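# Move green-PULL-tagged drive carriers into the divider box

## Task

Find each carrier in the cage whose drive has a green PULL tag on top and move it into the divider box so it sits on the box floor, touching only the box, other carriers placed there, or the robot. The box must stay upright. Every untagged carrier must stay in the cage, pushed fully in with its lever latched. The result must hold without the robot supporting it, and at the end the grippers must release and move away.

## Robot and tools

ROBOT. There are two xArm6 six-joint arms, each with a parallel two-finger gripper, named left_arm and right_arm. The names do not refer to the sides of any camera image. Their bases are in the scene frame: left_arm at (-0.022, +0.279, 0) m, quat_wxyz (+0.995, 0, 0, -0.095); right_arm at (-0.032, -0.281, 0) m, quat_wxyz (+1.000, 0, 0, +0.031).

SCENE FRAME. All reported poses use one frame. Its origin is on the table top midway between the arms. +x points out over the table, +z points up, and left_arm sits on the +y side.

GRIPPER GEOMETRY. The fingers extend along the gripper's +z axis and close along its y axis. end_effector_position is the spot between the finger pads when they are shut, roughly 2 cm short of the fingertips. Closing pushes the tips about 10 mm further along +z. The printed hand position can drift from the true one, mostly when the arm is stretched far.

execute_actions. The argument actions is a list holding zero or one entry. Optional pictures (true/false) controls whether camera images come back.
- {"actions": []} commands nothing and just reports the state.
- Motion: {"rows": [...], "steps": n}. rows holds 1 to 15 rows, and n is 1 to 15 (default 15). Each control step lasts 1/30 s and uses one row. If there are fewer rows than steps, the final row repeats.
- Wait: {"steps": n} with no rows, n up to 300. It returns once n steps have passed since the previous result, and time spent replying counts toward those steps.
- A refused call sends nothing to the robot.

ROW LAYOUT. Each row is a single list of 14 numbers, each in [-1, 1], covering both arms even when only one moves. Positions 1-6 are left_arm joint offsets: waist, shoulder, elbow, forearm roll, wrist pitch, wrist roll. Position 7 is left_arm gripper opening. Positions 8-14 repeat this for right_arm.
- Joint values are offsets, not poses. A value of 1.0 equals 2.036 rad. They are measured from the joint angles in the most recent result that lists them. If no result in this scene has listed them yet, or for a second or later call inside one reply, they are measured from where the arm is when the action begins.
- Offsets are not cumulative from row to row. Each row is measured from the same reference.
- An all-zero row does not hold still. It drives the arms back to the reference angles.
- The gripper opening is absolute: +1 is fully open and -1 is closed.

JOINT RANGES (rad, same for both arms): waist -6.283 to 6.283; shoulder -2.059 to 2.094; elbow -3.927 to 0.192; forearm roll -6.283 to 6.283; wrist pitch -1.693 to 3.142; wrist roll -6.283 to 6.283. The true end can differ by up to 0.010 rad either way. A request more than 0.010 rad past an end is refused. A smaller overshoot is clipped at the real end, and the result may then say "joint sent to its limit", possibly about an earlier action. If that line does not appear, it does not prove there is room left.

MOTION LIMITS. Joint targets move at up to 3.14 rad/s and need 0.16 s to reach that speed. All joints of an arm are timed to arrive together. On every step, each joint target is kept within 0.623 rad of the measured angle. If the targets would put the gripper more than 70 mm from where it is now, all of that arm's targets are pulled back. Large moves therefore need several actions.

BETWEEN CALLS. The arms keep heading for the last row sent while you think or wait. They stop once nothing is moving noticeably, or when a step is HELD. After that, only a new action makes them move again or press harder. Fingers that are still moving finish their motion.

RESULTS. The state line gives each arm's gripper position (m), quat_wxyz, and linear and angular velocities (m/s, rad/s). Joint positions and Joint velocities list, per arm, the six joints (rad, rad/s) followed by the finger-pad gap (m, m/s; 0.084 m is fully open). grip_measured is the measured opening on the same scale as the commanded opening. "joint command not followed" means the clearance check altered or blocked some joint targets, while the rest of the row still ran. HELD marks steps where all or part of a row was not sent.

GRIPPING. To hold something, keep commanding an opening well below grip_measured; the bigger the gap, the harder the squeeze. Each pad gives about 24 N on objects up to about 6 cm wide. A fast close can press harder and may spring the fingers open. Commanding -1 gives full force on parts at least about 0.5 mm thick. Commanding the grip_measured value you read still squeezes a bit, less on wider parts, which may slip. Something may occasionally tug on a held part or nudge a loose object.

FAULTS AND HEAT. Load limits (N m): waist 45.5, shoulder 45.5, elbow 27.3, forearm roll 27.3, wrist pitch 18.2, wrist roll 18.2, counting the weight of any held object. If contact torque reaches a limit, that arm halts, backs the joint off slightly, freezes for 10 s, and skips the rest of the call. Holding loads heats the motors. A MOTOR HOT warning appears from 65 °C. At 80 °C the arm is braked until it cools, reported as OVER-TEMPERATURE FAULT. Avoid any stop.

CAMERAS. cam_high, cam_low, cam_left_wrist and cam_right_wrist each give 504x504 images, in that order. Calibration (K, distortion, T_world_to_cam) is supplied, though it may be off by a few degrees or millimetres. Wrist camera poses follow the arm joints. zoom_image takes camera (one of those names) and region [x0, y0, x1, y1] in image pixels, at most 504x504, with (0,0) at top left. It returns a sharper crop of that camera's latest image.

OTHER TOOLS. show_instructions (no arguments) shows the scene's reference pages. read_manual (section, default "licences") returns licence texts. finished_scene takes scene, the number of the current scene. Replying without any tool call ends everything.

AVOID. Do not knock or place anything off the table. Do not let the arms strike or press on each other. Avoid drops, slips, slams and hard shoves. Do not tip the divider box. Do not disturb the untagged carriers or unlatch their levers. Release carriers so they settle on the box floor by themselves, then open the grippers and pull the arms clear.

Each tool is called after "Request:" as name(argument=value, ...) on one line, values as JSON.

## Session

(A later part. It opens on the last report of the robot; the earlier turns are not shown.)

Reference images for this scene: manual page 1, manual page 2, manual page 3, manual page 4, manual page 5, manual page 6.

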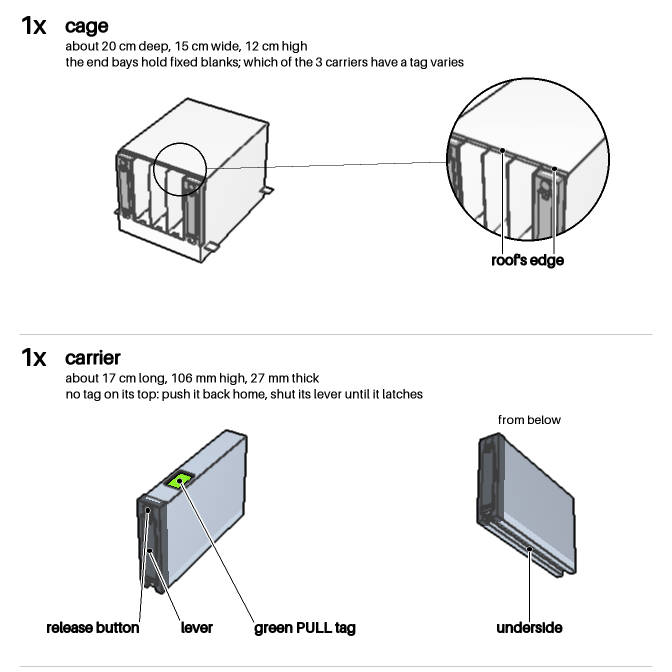

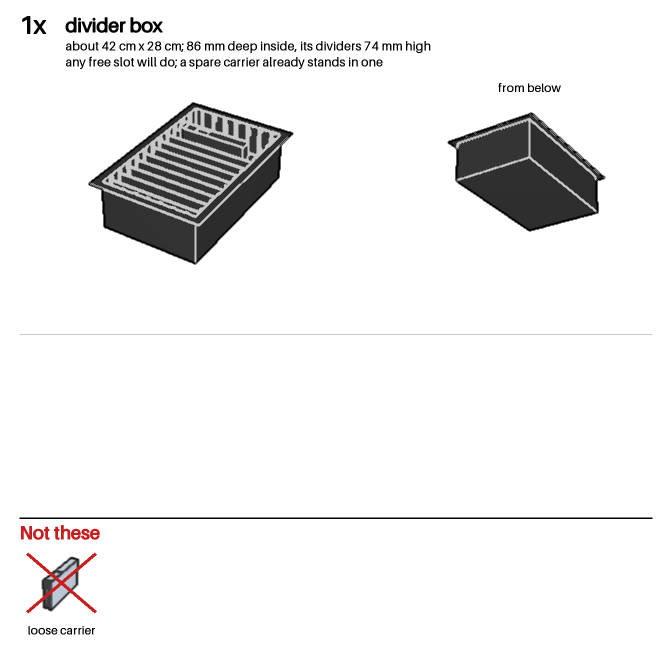

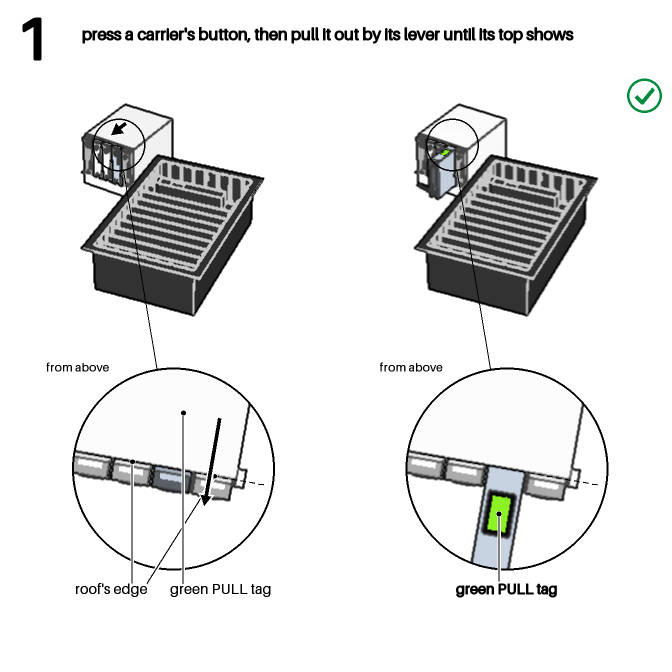

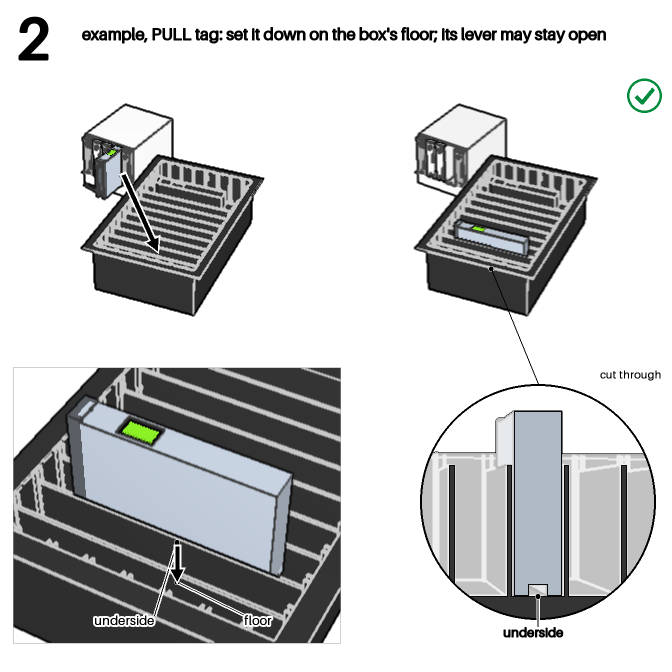

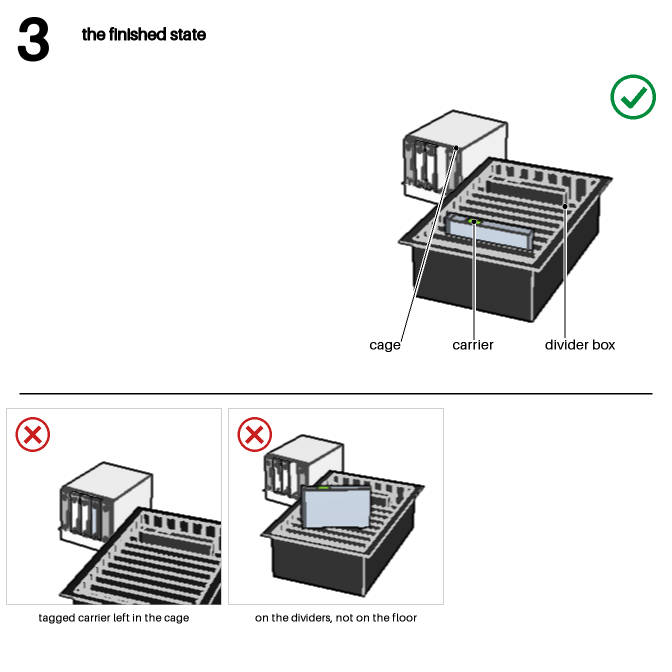

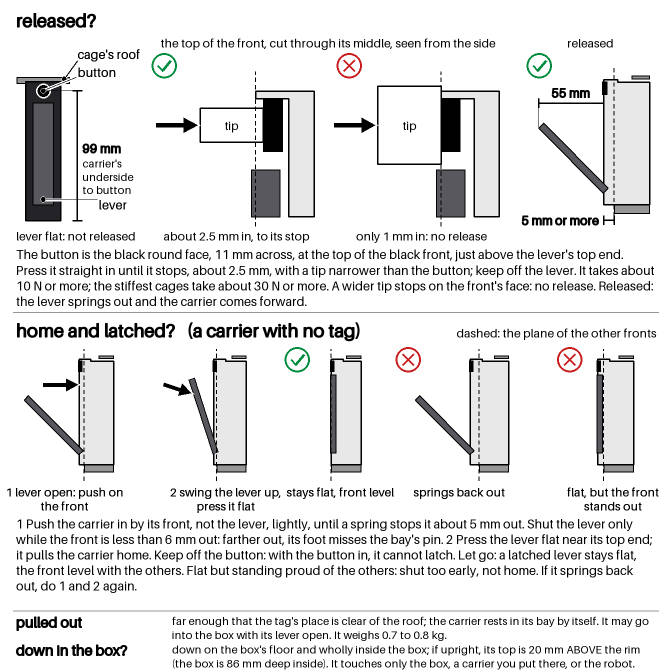

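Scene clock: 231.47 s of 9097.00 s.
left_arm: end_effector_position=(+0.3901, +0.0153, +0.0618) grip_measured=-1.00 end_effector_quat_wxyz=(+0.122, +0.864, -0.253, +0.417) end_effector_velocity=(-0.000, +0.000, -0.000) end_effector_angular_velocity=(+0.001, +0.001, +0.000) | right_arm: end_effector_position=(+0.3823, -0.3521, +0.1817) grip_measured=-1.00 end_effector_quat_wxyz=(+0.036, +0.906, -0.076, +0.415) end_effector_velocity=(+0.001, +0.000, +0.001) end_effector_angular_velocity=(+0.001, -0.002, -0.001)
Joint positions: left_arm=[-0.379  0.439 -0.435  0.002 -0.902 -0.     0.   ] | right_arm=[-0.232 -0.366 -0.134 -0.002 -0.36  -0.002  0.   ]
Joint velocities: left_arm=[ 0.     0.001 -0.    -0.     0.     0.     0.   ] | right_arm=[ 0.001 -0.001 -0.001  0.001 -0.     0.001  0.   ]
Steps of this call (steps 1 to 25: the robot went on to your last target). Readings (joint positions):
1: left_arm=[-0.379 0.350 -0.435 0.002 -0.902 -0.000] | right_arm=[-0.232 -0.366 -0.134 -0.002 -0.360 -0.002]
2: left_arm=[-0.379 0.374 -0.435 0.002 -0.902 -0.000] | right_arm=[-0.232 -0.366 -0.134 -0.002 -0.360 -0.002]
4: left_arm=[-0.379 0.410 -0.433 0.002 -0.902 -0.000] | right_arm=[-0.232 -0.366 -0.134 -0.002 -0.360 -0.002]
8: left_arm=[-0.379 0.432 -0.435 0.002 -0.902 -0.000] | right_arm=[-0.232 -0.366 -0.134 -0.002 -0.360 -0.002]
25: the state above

Request:
execute_actions(actions=[{"rows":[[0.0028,0.0041,-0.0114,0,0.0072,0,-1,0,0,0,0,0,0,-1],[0.0056,0.0082,-0.0228,0,0.0145,0,-1,0,0,0,0,0,0,-1],[0.0084,0.0123,-0.0342,0,0.0217,0,-1,0,0,0,0,0,0,-1],[0.0112,0.0164,-0.0456,0,0.0289,0,-1,0,0,0,0,0,0,-1],[0.014,0.0205,-0.057,0,0.0362,0,-1,0,0,0,0,0,0,-1],[0.0168,0.0245,-0.0685,0,0.0434,0,-1,0,0,0,0,0,0,-1],[0.0196,0.0286,-0.0799,0,0.0506,0,-1,0,0,0,0,0,0,-1],[0.0224,0.0327,-0.0913,0,0.0578,0,-1,0,0,0,0,0,0,-1],[0.0252,0.0368,-0.1027,0,0.0651,0,-1,0,0,0,0,0,0,-1],[0.028,0.0409,-0.1141,0,0.0723,0,-1,0,0,0,0,0,0,-1]]}], pictures=false)

Request:
execute_actions(actions=[{"steps":15}], pictures=false)

Request:
execute_actions(actions=[{"rows":[[0.0015,-0.002,-0.0064,0,0.0083,0,-1,0,0,0,0,0,0,-1],[0.003,-0.0039,-0.0128,0,0.0167,0,-1,0,0,0,0,0,0,-1],[0.0045,-0.0059,-0.0191,0,0.025,0,-1,0,0,0,0,0,0,-1],[0.006,-0.0079,-0.0255,0,0.0334,0,-1,0,0,0,0,0,0,-1],[0.0076,-0.0098,-0.0319,0,0.0417,0,-1,0,0,0,0,0,0,-1],[0.0091,-0.0118,-0.0383,0,0.05,0,-1,0,0,0,0,0,0,-1],[0.0106,-0.0137,-0.0446,0,0.0584,0,-1,0,0,0,0,0,0,-1],[0.0121,-0.0157,-0.051,0,0.0667,0,-1,0,0,0,0,0,0,-1]]}], pictures=false)

Request:
execute_actions(actions=[{"steps":20}], pictures=false)

Request:
execute_actions(actions=[{"rows":[[0,-0.018,0.036,0,-0.018,0,-1,0,0,0,0,0,0,-1]]}])

Scene clock: 245.03 s of 9097.00 s.
left_arm: end_effector_position=(+0.4592, +0.0058, +0.0628) grip_measured=-1.00 end_effector_quat_wxyz=(+0.112, +0.870, -0.230, +0.421) end_effector_velocity=(+0.064, -0.004, -0.005) end_effector_angular_velocity=(+0.010, +0.018, +0.051) | right_arm: end_effector_position=(+0.3823, -0.3521, +0.1817) grip_measured=-1.00 end_effector_quat_wxyz=(+0.036, +0.906, -0.076, +0.415) end_effector_velocity=(+0.000, -0.000, +0.001) end_effector_angular_velocity=(-0.002, -0.001, +0.001)
Joint positions: left_arm=[-0.326  0.515 -0.65   0.001 -0.768 -0.     0.   ] | right_arm=[-0.232 -0.366 -0.134 -0.002 -0.36  -0.002  0.   ]
Joint velocities: left_arm=[ 0.052  0.081 -0.207  0.002  0.147 -0.001  0.   ] | right_arm=[-0.    -0.001 -0.001 -0.001  0.    -0.002  0.   ]
Steps of this call (steps 1 to 15: the robot went on to your last target; steps 16 to 90: nothing new was sent; then 10.07 s passed at rest; steps 91 to 105: all 15 steps of this action). Readings (joint positions):
91: left_arm=[-0.379 0.439 -0.435 0.002 -0.902 -0.000] | right_arm=[-0.232 -0.366 -0.134 -0.002 -0.360 -0.002]
92: left_arm=[-0.379 0.440 -0.437 0.002 -0.901 -0.000] | right_arm=[-0.232 -0.366 -0.134 -0.002 -0.360 -0.002]
94: left_arm=[-0.375 0.446 -0.452 0.002 -0.890 -0.000] | right_arm=[-0.232 -0.366 -0.134 -0.002 -0.360 -0.002]
98: left_arm=[-0.358 0.470 -0.522 0.002 -0.847 -0.000] | right_arm=[-0.232 -0.366 -0.134 -0.002 -0.360 -0.002]
105: the state above

Scene clock: 245.53 s of 9097.00 s.
left_arm: end_effector_position=(+0.4646, +0.0054, +0.0624) grip_measured=-1.00 end_effector_quat_wxyz=(+0.110, +0.871, -0.229, +0.421) end_effector_velocity=(+0.001, +0.000, +0.001) end_effector_angular_velocity=(-0.001, -0.001, +0.001) | right_arm: end_effector_position=(+0.3823, -0.3521, +0.1817) grip_measured=-1.00 end_effector_quat_wxyz=(+0.036, +0.906, -0.076, +0.415) end_effector_velocity=(-0.000, +0.000, -0.001) end_effector_angular_velocity=(+0.001, +0.002, -0.000)
Joint positions: left_arm=[-0.322  0.522 -0.667  0.002 -0.755 -0.     0.   ] | right_arm=[-0.232 -0.366 -0.134 -0.002 -0.36  -0.002  0.   ]
Joint velocities: left_arm=[ 0.001  0.    -0.002 -0.     0.    -0.001  0.   ] | right_arm=[ 0.     0.001 -0.     0.     0.     0.     0.   ]
Steps of this call (steps 1 to 15: the robot went on to your last target). Readings (joint positions):
1: left_arm=[-0.325 0.518 -0.655 0.002 -0.763 -0.000] | right_arm=[-0.232 -0.366 -0.134 -0.002 -0.360 -0.002]
2: left_arm=[-0.324 0.519 -0.659 0.002 -0.761 -0.000] | right_arm=[-0.232 -0.366 -0.134 -0.002 -0.360 -0.002]
4: left_arm=[-0.323 0.521 -0.662 0.002 -0.758 -0.000] | right_arm=[-0.232 -0.366 -0.134 -0.002 -0.360 -0.002]
8: left_arm=[-0.322 0.522 -0.666 0.002 -0.756 -0.000] | right_arm=[-0.232 -0.366 -0.134 -0.002 -0.360 -0.002]
15: the state above

Scene clock: 246.03 s of 9097.00 s.
left_arm: end_effector_position=(+0.5007, +0.0005, +0.0868) grip_measured=-1.00 end_effector_quat_wxyz=(+0.105, +0.874, -0.219, +0.422) end_effector_velocity=(+0.006, -0.002, +0.005) end_effector_angular_velocity=(+0.013, +0.021, -0.000) | right_arm: end_effector_position=(+0.3823, -0.3521, +0.1817) grip_measured=-1.00 end_effector_quat_wxyz=(+0.036, +0.906, -0.076, +0.415) end_effector_velocity=(+0.000, +0.000, +0.000) end_effector_angular_velocity=(+0.000, -0.001, +0.001)
Joint positions: left_arm=[-0.299  0.491 -0.765  0.002 -0.626 -0.     0.   ] | right_arm=[-0.232 -0.366 -0.134 -0.002 -0.36  -0.002  0.   ]
Joint velocities: left_arm=[ 0.003 -0.019 -0.024  0.003  0.068  0.001  0.   ] | right_arm=[ 0.001 -0.001  0.     0.001  0.     0.     0.   ]
Steps of this call (steps 1 to 15: all 15 steps of this action). Readings (joint positions):
1: left_arm=[-0.322 0.522 -0.667 0.002 -0.755 -0.000] | right_arm=[-0.232 -0.366 -0.134 -0.002 -0.360 -0.002]
2: left_arm=[-0.322 0.522 -0.668 0.002 -0.753 -0.000] | right_arm=[-0.232 -0.366 -0.134 -0.002 -0.360 -0.002]
4: left_arm=[-0.320 0.520 -0.677 0.002 -0.740 -0.000] | right_arm=[-0.232 -0.366 -0.134 -0.002 -0.360 -0.002]
8: left_arm=[-0.310 0.508 -0.715 0.002 -0.689 -0.000] | right_arm=[-0.232 -0.366 -0.134 -0.002 -0.360 -0.002]
15: the state above

Scene clock: 246.70 s of 9097.00 s.
left_arm: end_effector_position=(+0.5025, +0.0006, +0.0875) grip_measured=-1.00 end_effector_quat_wxyz=(+0.105, +0.874, -0.218, +0.421) end_effector_velocity=(+0.000, +0.001, +0.001) end_effector_angular_velocity=(-0.000, -0.002, +0.001) | right_arm: end_effector_position=(+0.3823, -0.3521, +0.1817) grip_measured=-1.00 end_effector_quat_wxyz=(+0.036, +0.906, -0.076, +0.415) end_effector_velocity=(-0.000, -0.000, +0.000) end_effector_angular_velocity=(+0.000, -0.000, -0.001)
Joint positions: left_arm=[-0.298  0.491 -0.77   0.002 -0.619 -0.     0.   ] | right_arm=[-0.232 -0.366 -0.134 -0.002 -0.36  -0.002  0.   ]
Joint velocities: left_arm=[ 0.001 -0.001  0.    -0.001 -0.001  0.001  0.   ] | right_arm=[-0.001  0.     0.     0.001 -0.    -0.     0.   ]
Steps of this call (steps 1 to 15: the robot went on to your last target; steps 16 to 20: nothing new was sent). Readings (joint positions):
1: left_arm=[-0.299 0.491 -0.765 0.002 -0.624 -0.000] | right_arm=[-0.232 -0.366 -0.134 -0.002 -0.360 -0.002]
2: left_arm=[-0.299 0.491 -0.766 0.002 -0.622 -0.000] | right_arm=[-0.232 -0.366 -0.134 -0.002 -0.360 -0.002]
4: left_arm=[-0.299 0.490 -0.766 0.002 -0.621 -0.000] | right_arm=[-0.232 -0.366 -0.134 -0.002 -0.360 -0.002]
8: left_arm=[-0.298 0.491 -0.769 0.002 -0.619 -0.000] | right_arm=[-0.232 -0.366 -0.134 -0.002 -0.360 -0.002]
20: the state above
All arms were judged still, so your last target was given up. Only a new action makes them travel on or press farther. Fingers that are still opening or closing keep moving.

Scene clock: 247.20 s of 9097.00 s.
left_arm: end_effector_position=(+0.4858, +0.0098, +0.0888) grip_measured=-1.00 end_effector_quat_wxyz=(+0.105, +0.874, -0.218, +0.422) end_effector_velocity=(-0.006, +0.001, -0.004) end_effector_angular_velocity=(+0.007, +0.010, -0.006) | right_arm: end_effector_position=(+0.3823, -0.3521, +0.1817) grip_measured=-1.00 end_effector_quat_wxyz=(+0.036, +0.906, -0.076, +0.415) end_effector_velocity=(-0.000, -0.000, -0.000) end_effector_angular_velocity=(+0.000, +0.001, -0.001)
Joint positions: left_arm=[-0.297  0.454 -0.699  0.002 -0.655 -0.     0.   ] | right_arm=[-0.232 -0.366 -0.134 -0.002 -0.36  -0.002  0.   ]
Joint velocities: left_arm=[-0.003 -0.002  0.015  0.002 -0.001  0.001  0.   ] | right_arm=[-0.     0.001  0.     0.001  0.    -0.001  0.   ]
Steps of this call (steps 1 to 15: all 15 steps of this action). Readings (joint positions):
1: left_arm=[-0.298 0.491 -0.770 0.002 -0.619 -0.000] | right_arm=[-0.232 -0.366 -0.134 -0.002 -0.360 -0.002]
2: left_arm=[-0.298 0.489 -0.767 0.002 -0.621 -0.000] | right_arm=[-0.232 -0.366 -0.134 -0.002 -0.360 -0.002]
4: left_arm=[-0.296 0.476 -0.746 0.001 -0.635 -0.000] | right_arm=[-0.232 -0.366 -0.134 -0.002 -0.360 -0.002]
8: left_arm=[-0.296 0.457 -0.711 0.001 -0.653 -0.000] | right_arm=[-0.232 -0.366 -0.134 -0.002 -0.360 -0.002]
15: the state above
camera_calibration (this result's frames):
cam_left_wrist: T_world_to_cam=[[-0.49149, -0.870874, 0.00398217, 0.276967], [-0.544141, 0.303517, -0.782168, 0.39724], [0.679962, -0.386595, -0.623054, -0.141809], [0, 0, 0, 1]] pos_world=[0.448706, 0.0658118, 0.221251]
cam_right_wrist: T_world_to_cam=[[-0.151837, -0.988304, 0.0141629, -0.256602], [-0.641771, 0.0876796, -0.761868, 0.488503], [0.751715, -0.124769, -0.647578, -0.0831157], [0, 0, 0, 1]] pos_world=[0.337025, -0.306802, 0.321985]

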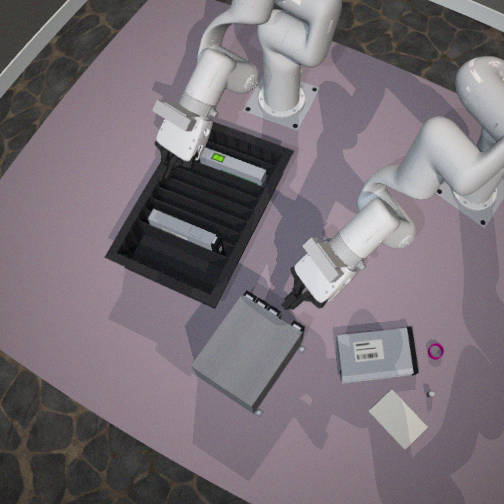

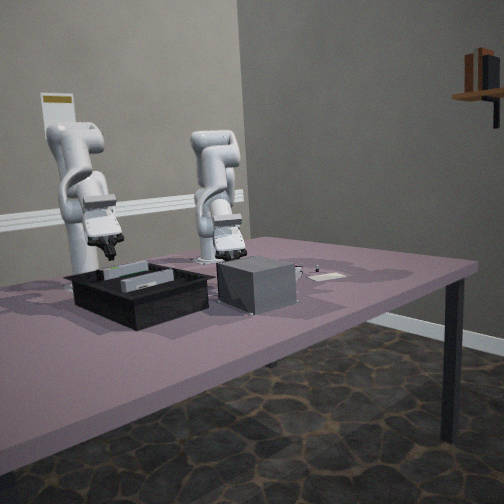

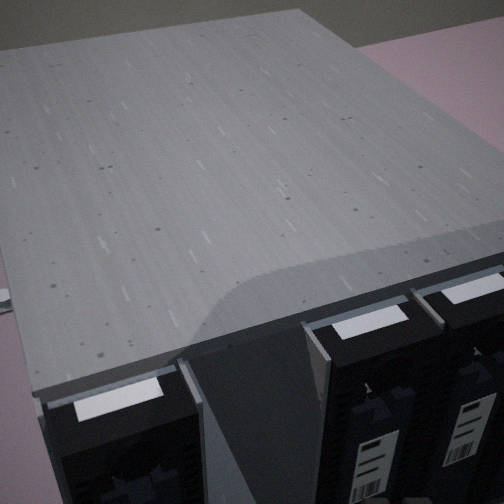

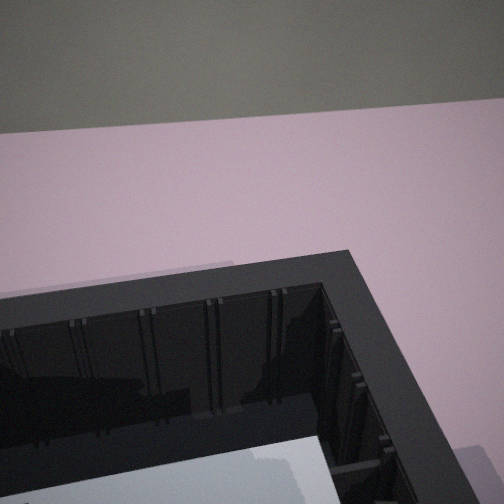

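Request:
execute_actions(actions=[{"rows":[[-0.024,0,0,0,0,0,-1,0,0,0,0,0,0,-1],[-0.0476,0,0,0,0,0,-0.5,0,0,0,0,0,0,-1],[-0.0476,0,0,0,0,0,0,0,0,0,0,0,0,-1],[-0.0476,0,0,0,0,0,0.45,0,0,0,0,0,0,-1],[-0.0476,0,0,0,0,0,0.45,0,0,0,0,0,0,-1],[-0.0476,0,0,0,0,0,0.45,0,0,0,0,0,0,-1],[-0.0476,-0.0017,-0.023,0,0.027,0,0.45,0,0,0,0,0,0,-1],[-0.0476,-0.0034,-0.0457,0,0.0535,0,0.45,0,0,0,0,0,0,-1]]}], pictures=false)

Request:
execute_actions(actions=[{"steps":18}])

Scene clock: 255.73 s of 9097.00 s.
left_arm: end_effector_position=(+0.4801, -0.0520, +0.1056) grip_measured=+0.44 end_effector_quat_wxyz=(+0.125, +0.863, -0.259, +0.415) end_effector_velocity=(+0.016, -0.017, +0.005) end_effector_angular_velocity=(+0.029, +0.044, -0.009) | right_arm: end_effector_position=(+0.3823, -0.3521, +0.1817) grip_measured=-1.00 end_effector_quat_wxyz=(+0.036, +0.906, -0.076, +0.415) end_effector_velocity=(+0.000, +0.000, +0.000) end_effector_angular_velocity=(-0.002, -0.001, +0.002)
Joint positions: left_arm=[-0.393  0.447 -0.785  0.001 -0.559 -0.     0.063] | right_arm=[-0.232 -0.366 -0.134 -0.002 -0.36  -0.002  0.   ]
Joint velocities: left_arm=[-0.009 -0.003 -0.092 -0.     0.148 -0.001  0.   ] | right_arm=[-0.    -0.001 -0.    -0.001 -0.    -0.002  0.   ]
Steps of this call (steps 1 to 15: the robot went on to your last target; steps 16 to 90: nothing new was sent; then 5.03 s passed at rest; steps 91 to 105: all 15 steps of this action). Readings (joint positions):
91: left_arm=[-0.298 0.454 -0.697 0.002 -0.655 -0.000] | right_arm=[-0.232 -0.366 -0.134 -0.002 -0.360 -0.002]
92: left_arm=[-0.300 0.454 -0.697 0.002 -0.655 -0.000] | right_arm=[-0.232 -0.366 -0.134 -0.002 -0.360 -0.002]
94: left_arm=[-0.325 0.454 -0.698 0.001 -0.655 -0.000] | right_arm=[-0.232 -0.366 -0.134 -0.002 -0.360 -0.002]
98: left_arm=[-0.382 0.454 -0.700 0.002 -0.652 -0.000] | right_arm=[-0.232 -0.366 -0.134 -0.002 -0.360 -0.002]
105: the state above

Scene clock: 256.33 s of 9097.00 s.
left_arm: end_effector_position=(+0.4807, -0.0535, +0.1051) grip_measured=+0.44 end_effector_quat_wxyz=(+0.124, +0.864, -0.261, +0.413) end_effector_velocity=(+0.000, -0.000, +0.000) end_effector_angular_velocity=(-0.001, -0.000, +0.000) | right_arm: end_effector_position=(+0.3823, -0.3521, +0.1817) grip_measured=-1.00 end_effector_quat_wxyz=(+0.036, +0.906, -0.076, +0.415) end_effector_velocity=(-0.000, -0.000, -0.000) end_effector_angular_velocity=(-0.000, +0.000, -0.000)
Joint positions: left_arm=[-0.394  0.447 -0.792  0.002 -0.547 -0.     0.063] | right_arm=[-0.232 -0.366 -0.134 -0.002 -0.36  -0.002  0.   ]
Joint velocities: left_arm=[-0.     0.001 -0.001  0.     0.    -0.001  0.   ] | right_arm=[-0.     0.    -0.     0.001  0.    -0.001  0.   ]
Steps of this call (steps 1 to 18: the robot went on to your last target). Readings (joint positions):
1: left_arm=[-0.393 0.447 -0.787 0.001 -0.555 -0.000] | right_arm=[-0.232 -0.366 -0.134 -0.002 -0.360 -0.002]
2: left_arm=[-0.393 0.447 -0.788 0.001 -0.552 -0.000] | right_arm=[-0.232 -0.366 -0.134 -0.002 -0.360 -0.002]
4: left_arm=[-0.394 0.448 -0.789 0.001 -0.549 -0.000] | right_arm=[-0.232 -0.366 -0.134 -0.002 -0.360 -0.002]
8: left_arm=[-0.394 0.448 -0.791 0.002 -0.547 -0.000] | right_arm=[-0.232 -0.366 -0.134 -0.002 -0.360 -0.002]
18: the state above
camera_calibration (this result's frames):
cam_left_wrist: T_world_to_cam=[[-0.573339, -0.819308, 0.00405879, 0.261378], [-0.518071, 0.358692, -0.776494, 0.416234], [0.634732, -0.447297, -0.630112, -0.133407], [0, 0, 0, 1]] pos_world=[0.450175, 0.00517712, 0.238081]
cam_right_wrist: T_world_to_cam=[[-0.151837, -0.988304, 0.0141629, -0.256602], [-0.641771, 0.0876795, -0.761868, 0.488503], [0.751715, -0.124769, -0.647578, -0.0831157], [0, 0, 0, 1]] pos_world=[0.337025, -0.306802, 0.321985]

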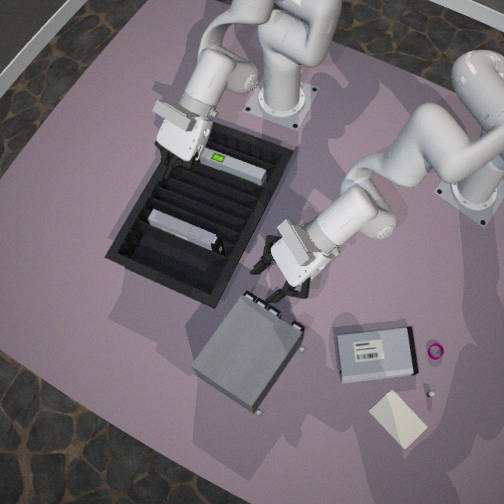

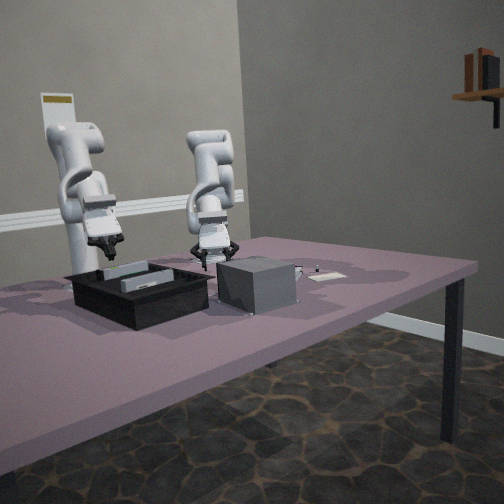

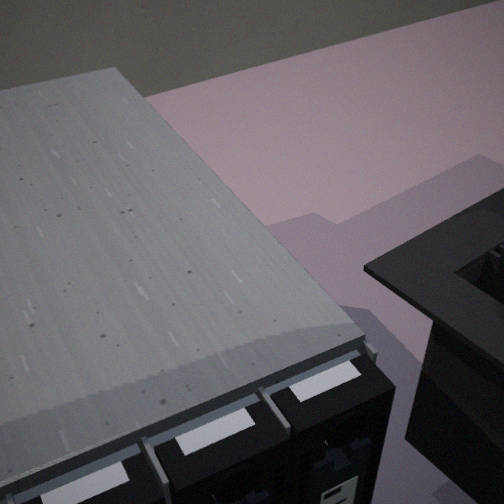

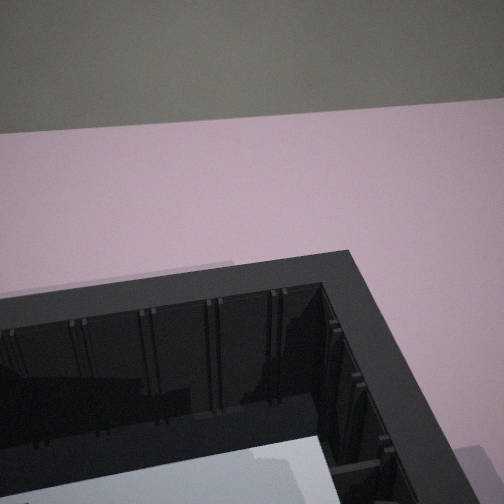

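Good laterally; raise ~0.8 mm (q2 −0.0007) and press.

Request:
execute_actions(actions=[{"rows":[[0,0.0003,-0.004,0,0.003,0,0.45,0,0,0,0,0,0,-1],[0,0.0023,-0.008,0,0.005,0,0.45,0,0,0,0,0,0,-1],[0,0.0043,-0.012,0,0.007,0,0.45,0,0,0,0,0,0,-1],[0,0.0053,-0.014,0,0.008,0,0.45,0,0,0,0,0,0,-1],[0,0.0063,-0.0157,0,0.0087,0,0.45,0,0,0,0,0,0,-1],[0,0.0075,-0.0178,0,0.0097,0,0.45,0,0,0,0,0,0,-1]]}], pictures=false)

Request:
execute_actions(actions=[{"steps":15}], pictures=false)

Request:
execute_actions(actions=[{"rows":[[0,-0.011,0.021,0,-0.01,0,0.45,0,0,0,0,0,0,-1]]}])

Scene clock: 262.07 s of 9097.00 s.
left_arm: end_effector_position=(+0.4876, -0.0580, +0.1049) grip_measured=+0.45 end_effector_quat_wxyz=(+0.124, +0.865, -0.261, +0.411) end_effector_velocity=(+0.004, -0.001, +0.001) end_effector_angular_velocity=(-0.001, -0.001, +0.003) | right_arm: end_effector_position=(+0.3823, -0.3521, +0.1817) grip_measured=-1.00 end_effector_quat_wxyz=(+0.036, +0.906, -0.076, +0.415) end_effector_velocity=(-0.000, +0.001, -0.000) end_effector_angular_velocity=(-0.000, +0.001, +0.001)
Joint positions: left_arm=[-0.394  0.462 -0.824  0.001 -0.526 -0.     0.063] | right_arm=[-0.232 -0.366 -0.134 -0.002 -0.36  -0.002  0.   ]
Joint velocities: left_arm=[ 0.002  0.007 -0.015 -0.     0.007 -0.001  0.   ] | right_arm=[ 0.001 -0.     0.001 -0.     0.    -0.     0.   ]
Steps of this call (steps 1 to 15: the robot went on to your last target; steps 16 to 90: nothing new was sent; then 2.23 s passed at rest; steps 91 to 105: all 15 steps of this action). Readings (joint positions):
91: left_arm=[-0.394 0.447 -0.792 0.002 -0.546 -0.000] | right_arm=[-0.232 -0.366 -0.134 -0.002 -0.360 -0.002]
92: left_arm=[-0.394 0.447 -0.792 0.002 -0.546 -0.000] | right_arm=[-0.232 -0.366 -0.134 -0.002 -0.360 -0.002]
94: left_arm=[-0.394 0.449 -0.799 0.002 -0.542 -0.000] | right_arm=[-0.232 -0.366 -0.134 -0.002 -0.360 -0.002]
98: left_arm=[-0.395 0.458 -0.814 0.002 -0.531 -0.000] | right_arm=[-0.232 -0.366 -0.134 -0.002 -0.360 -0.002]
105: the state above

Scene clock: 262.57 s of 9097.00 s.
left_arm: end_effector_position=(+0.4881, -0.0584, +0.1054) grip_measured=+0.45 end_effector_quat_wxyz=(+0.124, +0.864, -0.261, +0.412) end_effector_velocity=(-0.000, -0.000, -0.001) end_effector_angular_velocity=(-0.000, +0.001, +0.001) | right_arm: end_effector_position=(+0.3823, -0.3521, +0.1817) grip_measured=-1.00 end_effector_quat_wxyz=(+0.036, +0.906, -0.076, +0.415) end_effector_velocity=(+0.000, +0.000, +0.000) end_effector_angular_velocity=(+0.001, -0.000, -0.000)
Joint positions: left_arm=[-0.394  0.463 -0.826  0.001 -0.526 -0.     0.063] | right_arm=[-0.232 -0.366 -0.134 -0.002 -0.36  -0.002  0.   ]
Joint velocities: left_arm=[-0.     0.002 -0.     0.    -0.001 -0.001  0.   ] | right_arm=[ 0.001  0.001 -0.001  0.001 -0.     0.     0.   ]
Steps of this call (steps 1 to 15: the robot went on to your last target). Readings (joint positions):
1: left_arm=[-0.394 0.463 -0.824 0.001 -0.526 -0.000] | right_arm=[-0.232 -0.366 -0.134 -0.002 -0.360 -0.002]
2: left_arm=[-0.394 0.463 -0.824 0.001 -0.526 -0.000] | right_arm=[-0.232 -0.366 -0.134 -0.002 -0.360 -0.002]
4: left_arm=[-0.394 0.463 -0.825 0.001 -0.526 -0.000] | right_arm=[-0.232 -0.366 -0.134 -0.002 -0.360 -0.002]
8: left_arm=[-0.394 0.463 -0.825 0.001 -0.526 -0.000] | right_arm=[-0.232 -0.366 -0.134 -0.002 -0.360 -0.002]
15: the state above
All arms were judged still, so your last target was given up. Only a new action makes them travel on or press farther. Fingers that are still opening or closing keep moving.

Scene clock: 263.07 s of 9097.00 s.
left_arm: end_effector_position=(+0.4808, -0.0531, +0.1084) grip_measured=+0.44 end_effector_quat_wxyz=(+0.125, +0.863, -0.260, +0.415) end_effector_velocity=(-0.006, +0.004, -0.008) end_effector_angular_velocity=(+0.009, +0.016, +0.000) | right_arm: end_effector_position=(+0.3823, -0.3521, +0.1817) grip_measured=-1.00 end_effector_quat_wxyz=(+0.036, +0.906, -0.076, +0.415) end_effector_velocity=(+0.000, -0.000, +0.001) end_effector_angular_velocity=(+0.001, -0.001, -0.001)
Joint positions: left_arm=[-0.394  0.439 -0.787  0.001 -0.548 -0.     0.063] | right_arm=[-0.232 -0.366 -0.134 -0.002 -0.36  -0.002  0.   ]
Joint velocities: left_arm=[-0.001 -0.002  0.019 -0.     0.001 -0.001  0.   ] | right_arm=[ 0.    -0.001 -0.001  0.001 -0.     0.001  0.   ]
Steps of this call (steps 1 to 15: all 15 steps of this action). Readings (joint positions):
1: left_arm=[-0.394 0.463 -0.826 0.001 -0.526 -0.000] | right_arm=[-0.232 -0.366 -0.134 -0.002 -0.360 -0.002]
2: left_arm=[-0.394 0.462 -0.824 0.002 -0.528 -0.000] | right_arm=[-0.232 -0.366 -0.134 -0.002 -0.360 -0.002]
4: left_arm=[-0.395 0.454 -0.812 0.002 -0.536 0.000] | right_arm=[-0.232 -0.366 -0.134 -0.002 -0.360 -0.002]
8: left_arm=[-0.395 0.443 -0.795 0.002 -0.546 0.000] | right_arm=[-0.232 -0.366 -0.134 -0.002 -0.360 -0.002]
15: the state above
camera_calibration (this result's frames):
cam_left_wrist: T_world_to_cam=[[-0.572758, -0.819715, 0.00389997, 0.261468], [-0.51484, 0.356023, -0.779864, 0.417377], [0.637878, -0.448681, -0.625937, -0.133151], [0, 0, 0, 1]] pos_world=[0.449574, 0.00599139, 0.241134]
cam_right_wrist: T_world_to_cam=[[-0.151837, -0.988304, 0.014163, -0.256602], [-0.641771, 0.0876794, -0.761868, 0.488503], [0.751715, -0.124769, -0.647578, -0.0831157], [0, 0, 0, 1]] pos_world=[0.337025, -0.306802, 0.321985]

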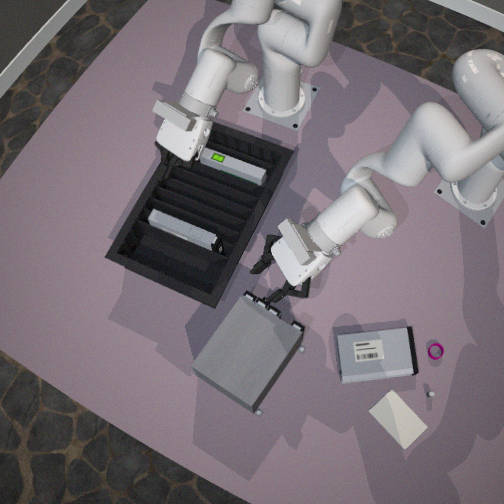

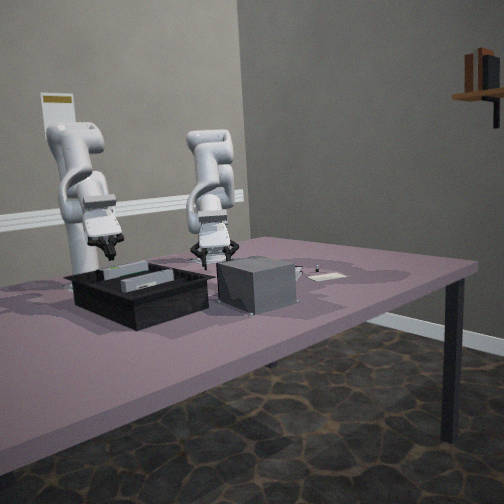

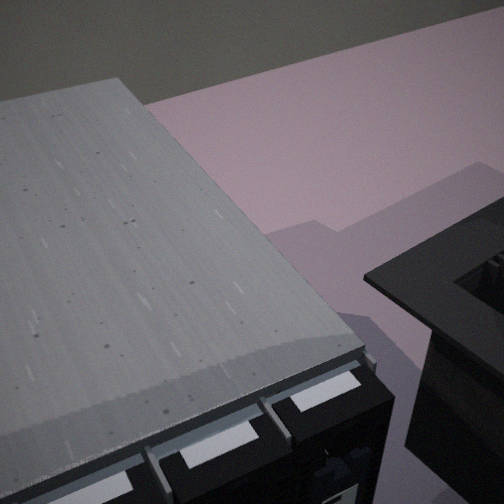

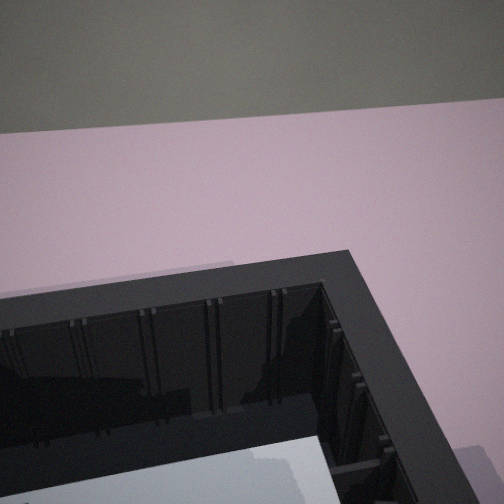

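Request:
execute_actions(actions=[])

Scene clock: 273.80 s of 9097.00 s.
left_arm: end_effector_position=(+0.4788, -0.0522, +0.1054) grip_measured=+0.45 end_effector_quat_wxyz=(+0.124, +0.864, -0.261, +0.412) end_effector_velocity=(-0.000, +0.000, -0.001) end_effector_angular_velocity=(+0.001, +0.001, -0.000) | right_arm: end_effector_position=(+0.3823, -0.3521, +0.1817) grip_measured=-1.00 end_effector_quat_wxyz=(+0.036, +0.906, -0.076, +0.415) end_effector_velocity=(+0.000, -0.000, +0.000) end_effector_angular_velocity=(-0.000, -0.001, -0.001)
Joint positions: left_arm=[-0.394  0.441 -0.783  0.001 -0.546 -0.     0.063] | right_arm=[-0.232 -0.366 -0.134 -0.002 -0.36  -0.002  0.   ]
Joint velocities: left_arm=[-0.     0.001  0.     0.    -0.     0.    -0.   ] | right_arm=[-0.001 -0.    -0.     0.001 -0.    -0.001  0.   ]
Steps of this call (steps 1 to 15: the robot went on to your last target; steps 16 to 90: nothing new was sent; then 7.73 s passed at rest). Readings (joint positions):
1: left_arm=[-0.394 0.439 -0.787 0.001 -0.548 -0.000] | right_arm=[-0.232 -0.366 -0.134 -0.002 -0.360 -0.002]
2: left_arm=[-0.394 0.439 -0.786 0.001 -0.548 -0.000] | right_arm=[-0.232 -0.366 -0.134 -0.002 -0.360 -0.002]
4: left_arm=[-0.394 0.439 -0.785 0.001 -0.548 -0.000] | right_arm=[-0.232 -0.366 -0.134 -0.002 -0.360 -0.002]
8: left_arm=[-0.394 0.440 -0.784 0.001 -0.547 -0.000] | right_arm=[-0.232 -0.366 -0.134 -0.002 -0.360 -0.002]
90: the state above
All arms were judged still, so your last target was given up. Only a new action makes them travel on or press farther. Fingers that are still opening or closing keep moving.
camera_calibration (this result's frames):
cam_left_wrist: T_world_to_cam=[[-0.573191, -0.81941, 0.00427587, 0.26122], [-0.519464, 0.359328, -0.775268, 0.415589], [0.633726, -0.446598, -0.631618, -0.130739], [0, 0, 0, 1]] pos_world=[0.448466, 0.00632529, 0.238499]
cam_right_wrist: T_world_to_cam=[[-0.151837, -0.988304, 0.0141628, -0.256602], [-0.641771, 0.0876797, -0.761868, 0.488503], [0.751715, -0.124769, -0.647578, -0.0831157], [0, 0, 0, 1]] pos_world=[0.337025, -0.306802, 0.321985]

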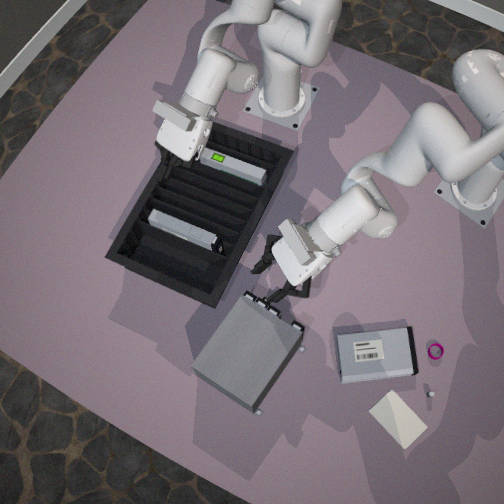

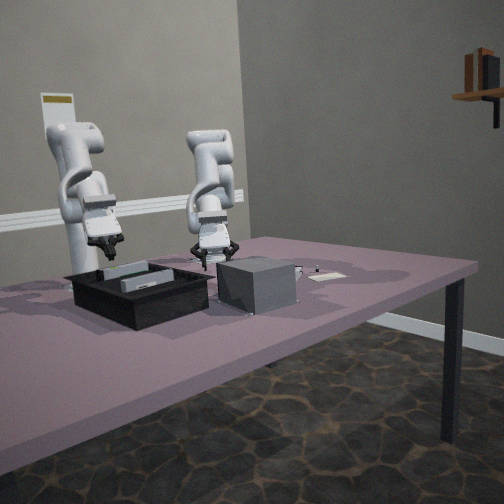

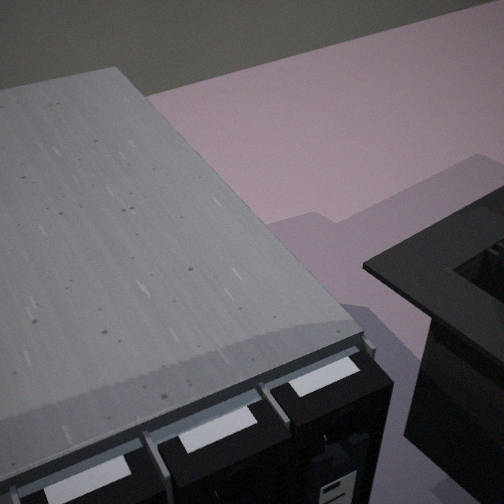

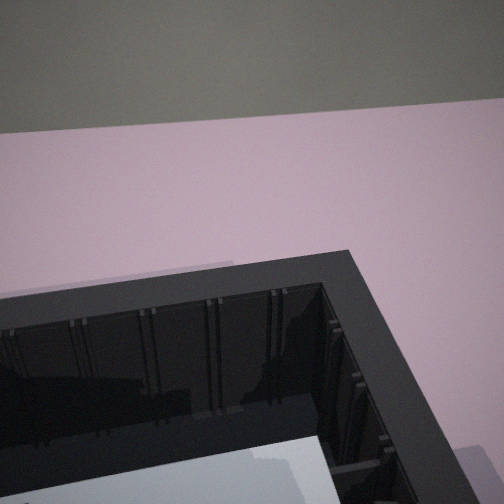

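Request:
execute_actions(actions=[{"rows":[[0,-0.03,0,0,0,0,0.45,-0.05,0,0,0,0,0,-1],[0,-0.06,0,0,0,0,0.45,-0.1,0,0,0,0,0,-1],[0,-0.09,0,0,0,0,0.45,-0.15,0,0,0,0,0,-1],[0,-0.12,0,0,0,0,0.45,-0.2,0,0,0,0,0,-1],[0,-0.12,0,0,0,0,0.45,-0.25,0,0,0,0,0,-1],[0,-0.12,0,0,0,0,0.45,-0.3,0,0,0,0,0,-1],[0,-0.12,0,0,0,0,0.45,-0.36,0,0,0,0,0,-1],[0,-0.12,0,0,0,0,0.45,-0.36,0,0,0,0,0,-1],[0,-0.12,0,0,0,0,0.45,-0.36,0,0,0,0,0,-1],[0.009,-0.12,-0.3585,0,0.816,-0.226,0,-0.36,0,0,0,0,0,-1]],"steps":15}], pictures=false)

Request:
execute_actions(actions=[{"steps":55}], pictures=false)

Request:
execute_actions(actions=[{"rows":[[0,0.03,0,0,0,0,0,0,0,0,0,0,0,-1],[0,0.06,0,0,0,0,0,0,0,0,0,0,0,-1],[0,0.097,0,0,0,0,0,0,0,0,0,0,0,-1]],"steps":15}], pictures=false)

Request:
execute_actions(actions=[{"steps":15}])

Scene clock: 283.60 s of 9097.00 s.
left_arm: end_effector_position=(+0.5172, -0.0754, +0.2520) grip_measured=+0.00 end_effector_quat_wxyz=(+0.167, +0.830, -0.214, +0.487) end_effector_velocity=(+0.205, -0.111, +0.291) end_effector_angular_velocity=(-0.531, +0.298, +0.355) | right_arm: end_effector_position=(+0.3246, -0.5039, +0.1818) grip_measured=-1.00 end_effector_quat_wxyz=(+0.115, +0.874, -0.249, +0.400) end_effector_velocity=(-0.208, -0.333, -0.000) end_effector_angular_velocity=(+0.000, +0.000, -0.933)
Joint positions: left_arm=[-0.391  0.243 -0.887  0.002 -0.438 -0.079  0.044] | right_arm=[-0.62  -0.366 -0.134 -0.002 -0.36  -0.002  0.   ]
Joint velocities: left_arm=[ 0.03  -0.022 -1.014 -0.001  0.993 -0.689 -0.01 ] | right_arm=[-0.932 -0.     0.     0.001  0.    -0.001  0.   ]
Steps of this call (steps 1 to 90: nothing new was sent; then 6.30 s passed at rest; steps 91 to 105: all 15 steps of this action). Readings (joint positions):
91: left_arm=[-0.394 0.441 -0.783 0.001 -0.546 -0.000] | right_arm=[-0.232 -0.366 -0.134 -0.002 -0.360 -0.002]
92: left_arm=[-0.394 0.438 -0.782 0.001 -0.546 -0.000] | right_arm=[-0.234 -0.366 -0.134 -0.002 -0.360 -0.002]
94: left_arm=[-0.395 0.411 -0.776 0.002 -0.543 -0.001] | right_arm=[-0.272 -0.366 -0.134 -0.002 -0.360 -0.002]
98: left_arm=[-0.394 0.320 -0.783 0.002 -0.545 -0.001] | right_arm=[-0.403 -0.366 -0.134 -0.001 -0.360 -0.002]
105: the state above

Scene clock: 285.43 s of 9097.00 s.
left_arm: end_effector_position=(+0.4707, -0.0334, +0.2933) grip_measured=-0.01 end_effector_quat_wxyz=(+0.049, +0.994, -0.053, +0.088) end_effector_velocity=(+0.000, -0.000, +0.001) end_effector_angular_velocity=(-0.001, -0.001, +0.000) | right_arm: end_effector_position=(+0.2285, -0.6111, +0.1817) grip_measured=-1.00 end_effector_quat_wxyz=(+0.182, +0.819, -0.395, +0.375) end_effector_velocity=(+0.000, +0.000, +0.000) end_effector_angular_velocity=(-0.001, +0.000, +0.001)
Joint positions: left_arm=[-0.376  0.196 -1.513  0.001  1.115 -0.46   0.044] | right_arm=[-0.964 -0.366 -0.134 -0.002 -0.36  -0.002  0.   ]
Joint velocities: left_arm=[-0.    -0.    -0.001 -0.     0.    -0.    -0.   ] | right_arm=[ 0.001 -0.001  0.     0.     0.    -0.001  0.   ]
Steps of this call (steps 1 to 55: the robot went on to your last target). Readings (joint positions):
1: left_arm=[-0.390 0.241 -0.920 0.002 -0.405 -0.101] | right_arm=[-0.651 -0.366 -0.134 -0.002 -0.360 -0.002]
2: left_arm=[-0.390 0.238 -0.952 0.002 -0.374 -0.121] | right_arm=[-0.682 -0.366 -0.134 -0.002 -0.360 -0.002]
4: left_arm=[-0.388 0.233 -1.015 0.002 -0.309 -0.159] | right_arm=[-0.744 -0.366 -0.134 -0.002 -0.360 -0.002]
8: left_arm=[-0.385 0.224 -1.146 0.002 -0.146 -0.239] | right_arm=[-0.868 -0.366 -0.134 -0.002 -0.360 -0.002]
55: the state above

Scene clock: 285.93 s of 9097.00 s.
left_arm: end_effector_position=(+0.4657, -0.0302, +0.1808) grip_measured=-0.01 end_effector_quat_wxyz=(+0.002, +0.999, -0.053, +0.004) end_effector_velocity=(+0.013, -0.008, +0.005) end_effector_angular_velocity=(-0.015, -0.023, +0.000) | right_arm: end_effector_position=(+0.2285, -0.6111, +0.1817) grip_measured=-1.00 end_effector_quat_wxyz=(+0.182, +0.819, -0.395, +0.375) end_effector_velocity=(+0.000, -0.000, +0.001) end_effector_angular_velocity=(-0.001, -0.001, -0.001)
Joint positions: left_arm=[-0.376  0.389 -1.512  0.001  1.115 -0.46   0.044] | right_arm=[-0.964 -0.366 -0.134 -0.002 -0.36  -0.002  0.   ]
Joint velocities: left_arm=[ 0.     0.027 -0.047 -0.    -0.008 -0.     0.   ] | right_arm=[-0.001 -0.001 -0.001  0.     0.     0.001  0.   ]
Steps of this call (steps 1 to 15: all 15 steps of this action). Readings (joint positions):
1: left_arm=[-0.376 0.196 -1.513 0.001 1.115 -0.460] | right_arm=[-0.964 -0.366 -0.134 -0.002 -0.360 -0.002]
2: left_arm=[-0.376 0.199 -1.514 0.001 1.115 -0.460] | right_arm=[-0.964 -0.366 -0.134 -0.002 -0.360 -0.002]
4: left_arm=[-0.376 0.226 -1.520 0.001 1.113 -0.460] | right_arm=[-0.964 -0.366 -0.134 -0.002 -0.360 -0.002]
8: left_arm=[-0.376 0.320 -1.509 0.001 1.115 -0.460] | right_arm=[-0.964 -0.366 -0.134 -0.002 -0.360 -0.002]
15: the state above

Scene clock: 286.43 s of 9097.00 s.
left_arm: end_effector_position=(+0.4656, -0.0301, +0.1784) grip_measured=-0.01 end_effector_quat_wxyz=(+0.001, +0.999, -0.053, +0.002) end_effector_velocity=(-0.001, -0.000, -0.001) end_effector_angular_velocity=(+0.001, +0.001, -0.000) | right_arm: end_effector_position=(+0.2285, -0.6111, +0.1817) grip_measured=-1.00 end_effector_quat_wxyz=(+0.182, +0.819, -0.395, +0.375) end_effector_velocity=(-0.000, +0.000, -0.001) end_effector_angular_velocity=(+0.001, +0.002, +0.001)
Joint positions: left_arm=[-0.376  0.394 -1.513  0.001  1.115 -0.46   0.044] | right_arm=[-0.964 -0.366 -0.134 -0.002 -0.36  -0.002  0.   ]
Joint velocities: left_arm=[-0.001  0.     0.001  0.    -0.    -0.    -0.   ] | right_arm=[-0.     0.002  0.001 -0.001  0.    -0.001  0.   ]
Steps of this call (steps 1 to 15: the robot went on to your last target). Readings (joint positions):
1: left_arm=[-0.376 0.390 -1.514 0.001 1.115 -0.460] | right_arm=[-0.964 -0.366 -0.134 -0.002 -0.360 -0.002]
2: left_arm=[-0.376 0.390 -1.514 0.001 1.114 -0.460] | right_arm=[-0.964 -0.366 -0.134 -0.002 -0.360 -0.002]
4: left_arm=[-0.376 0.391 -1.515 0.001 1.114 -0.460] | right_arm=[-0.964 -0.366 -0.134 -0.002 -0.360 -0.002]
8: left_arm=[-0.376 0.393 -1.513 0.001 1.115 -0.460] | right_arm=[-0.964 -0.366 -0.134 -0.002 -0.360 -0.002]
15: the state above
All arms were judged still, so your last target was given up. Only a new action makes them travel on or press farther. Fingers that are still opening or closing keep moving.
camera_calibration (this result's frames):
cam_left_wrist: T_world_to_cam=[[-0.118236, -0.992717, 0.0231031, 0.051065], [-0.992985, 0.118191, -0.0032734, 0.532822], [0.000518976, -0.0233281, -0.999728, 0.30691], [0, 0, 0, 1]] pos_world=[0.534963, -0.00512234, 0.307391]
cam_right_wrist: T_world_to_cam=[[-0.774017, -0.633006, 0.0141626, -0.1766], [-0.418356, 0.494506, -0.761868, 0.610097], [0.475263, -0.595624, -0.647578, -0.22442], [0, 0, 0, 1]] pos_world=[0.225205, -0.547155, 0.321985]

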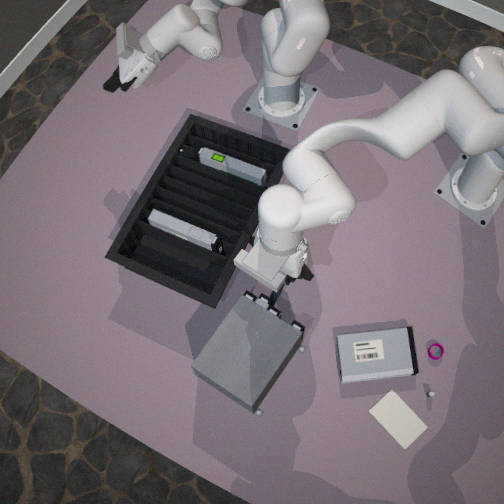

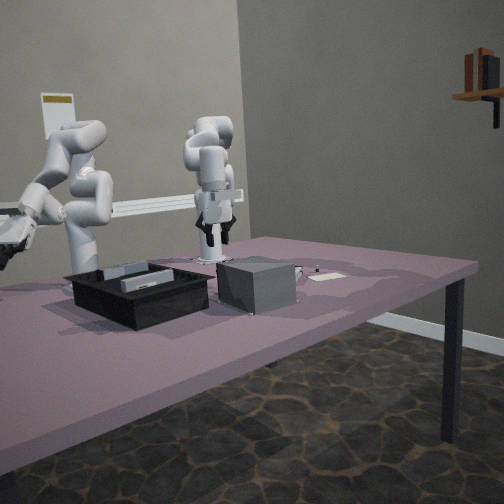

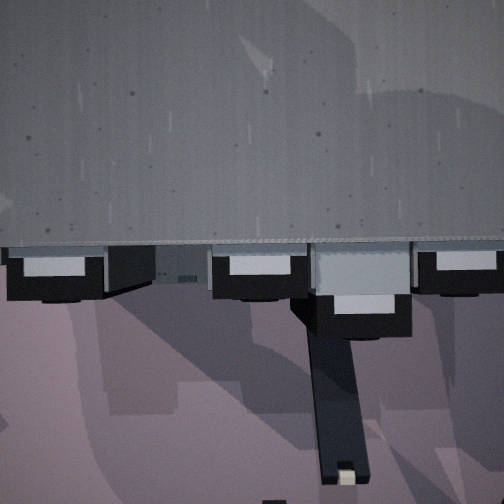

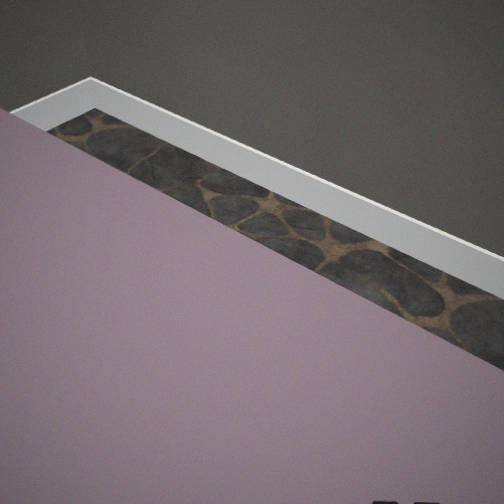

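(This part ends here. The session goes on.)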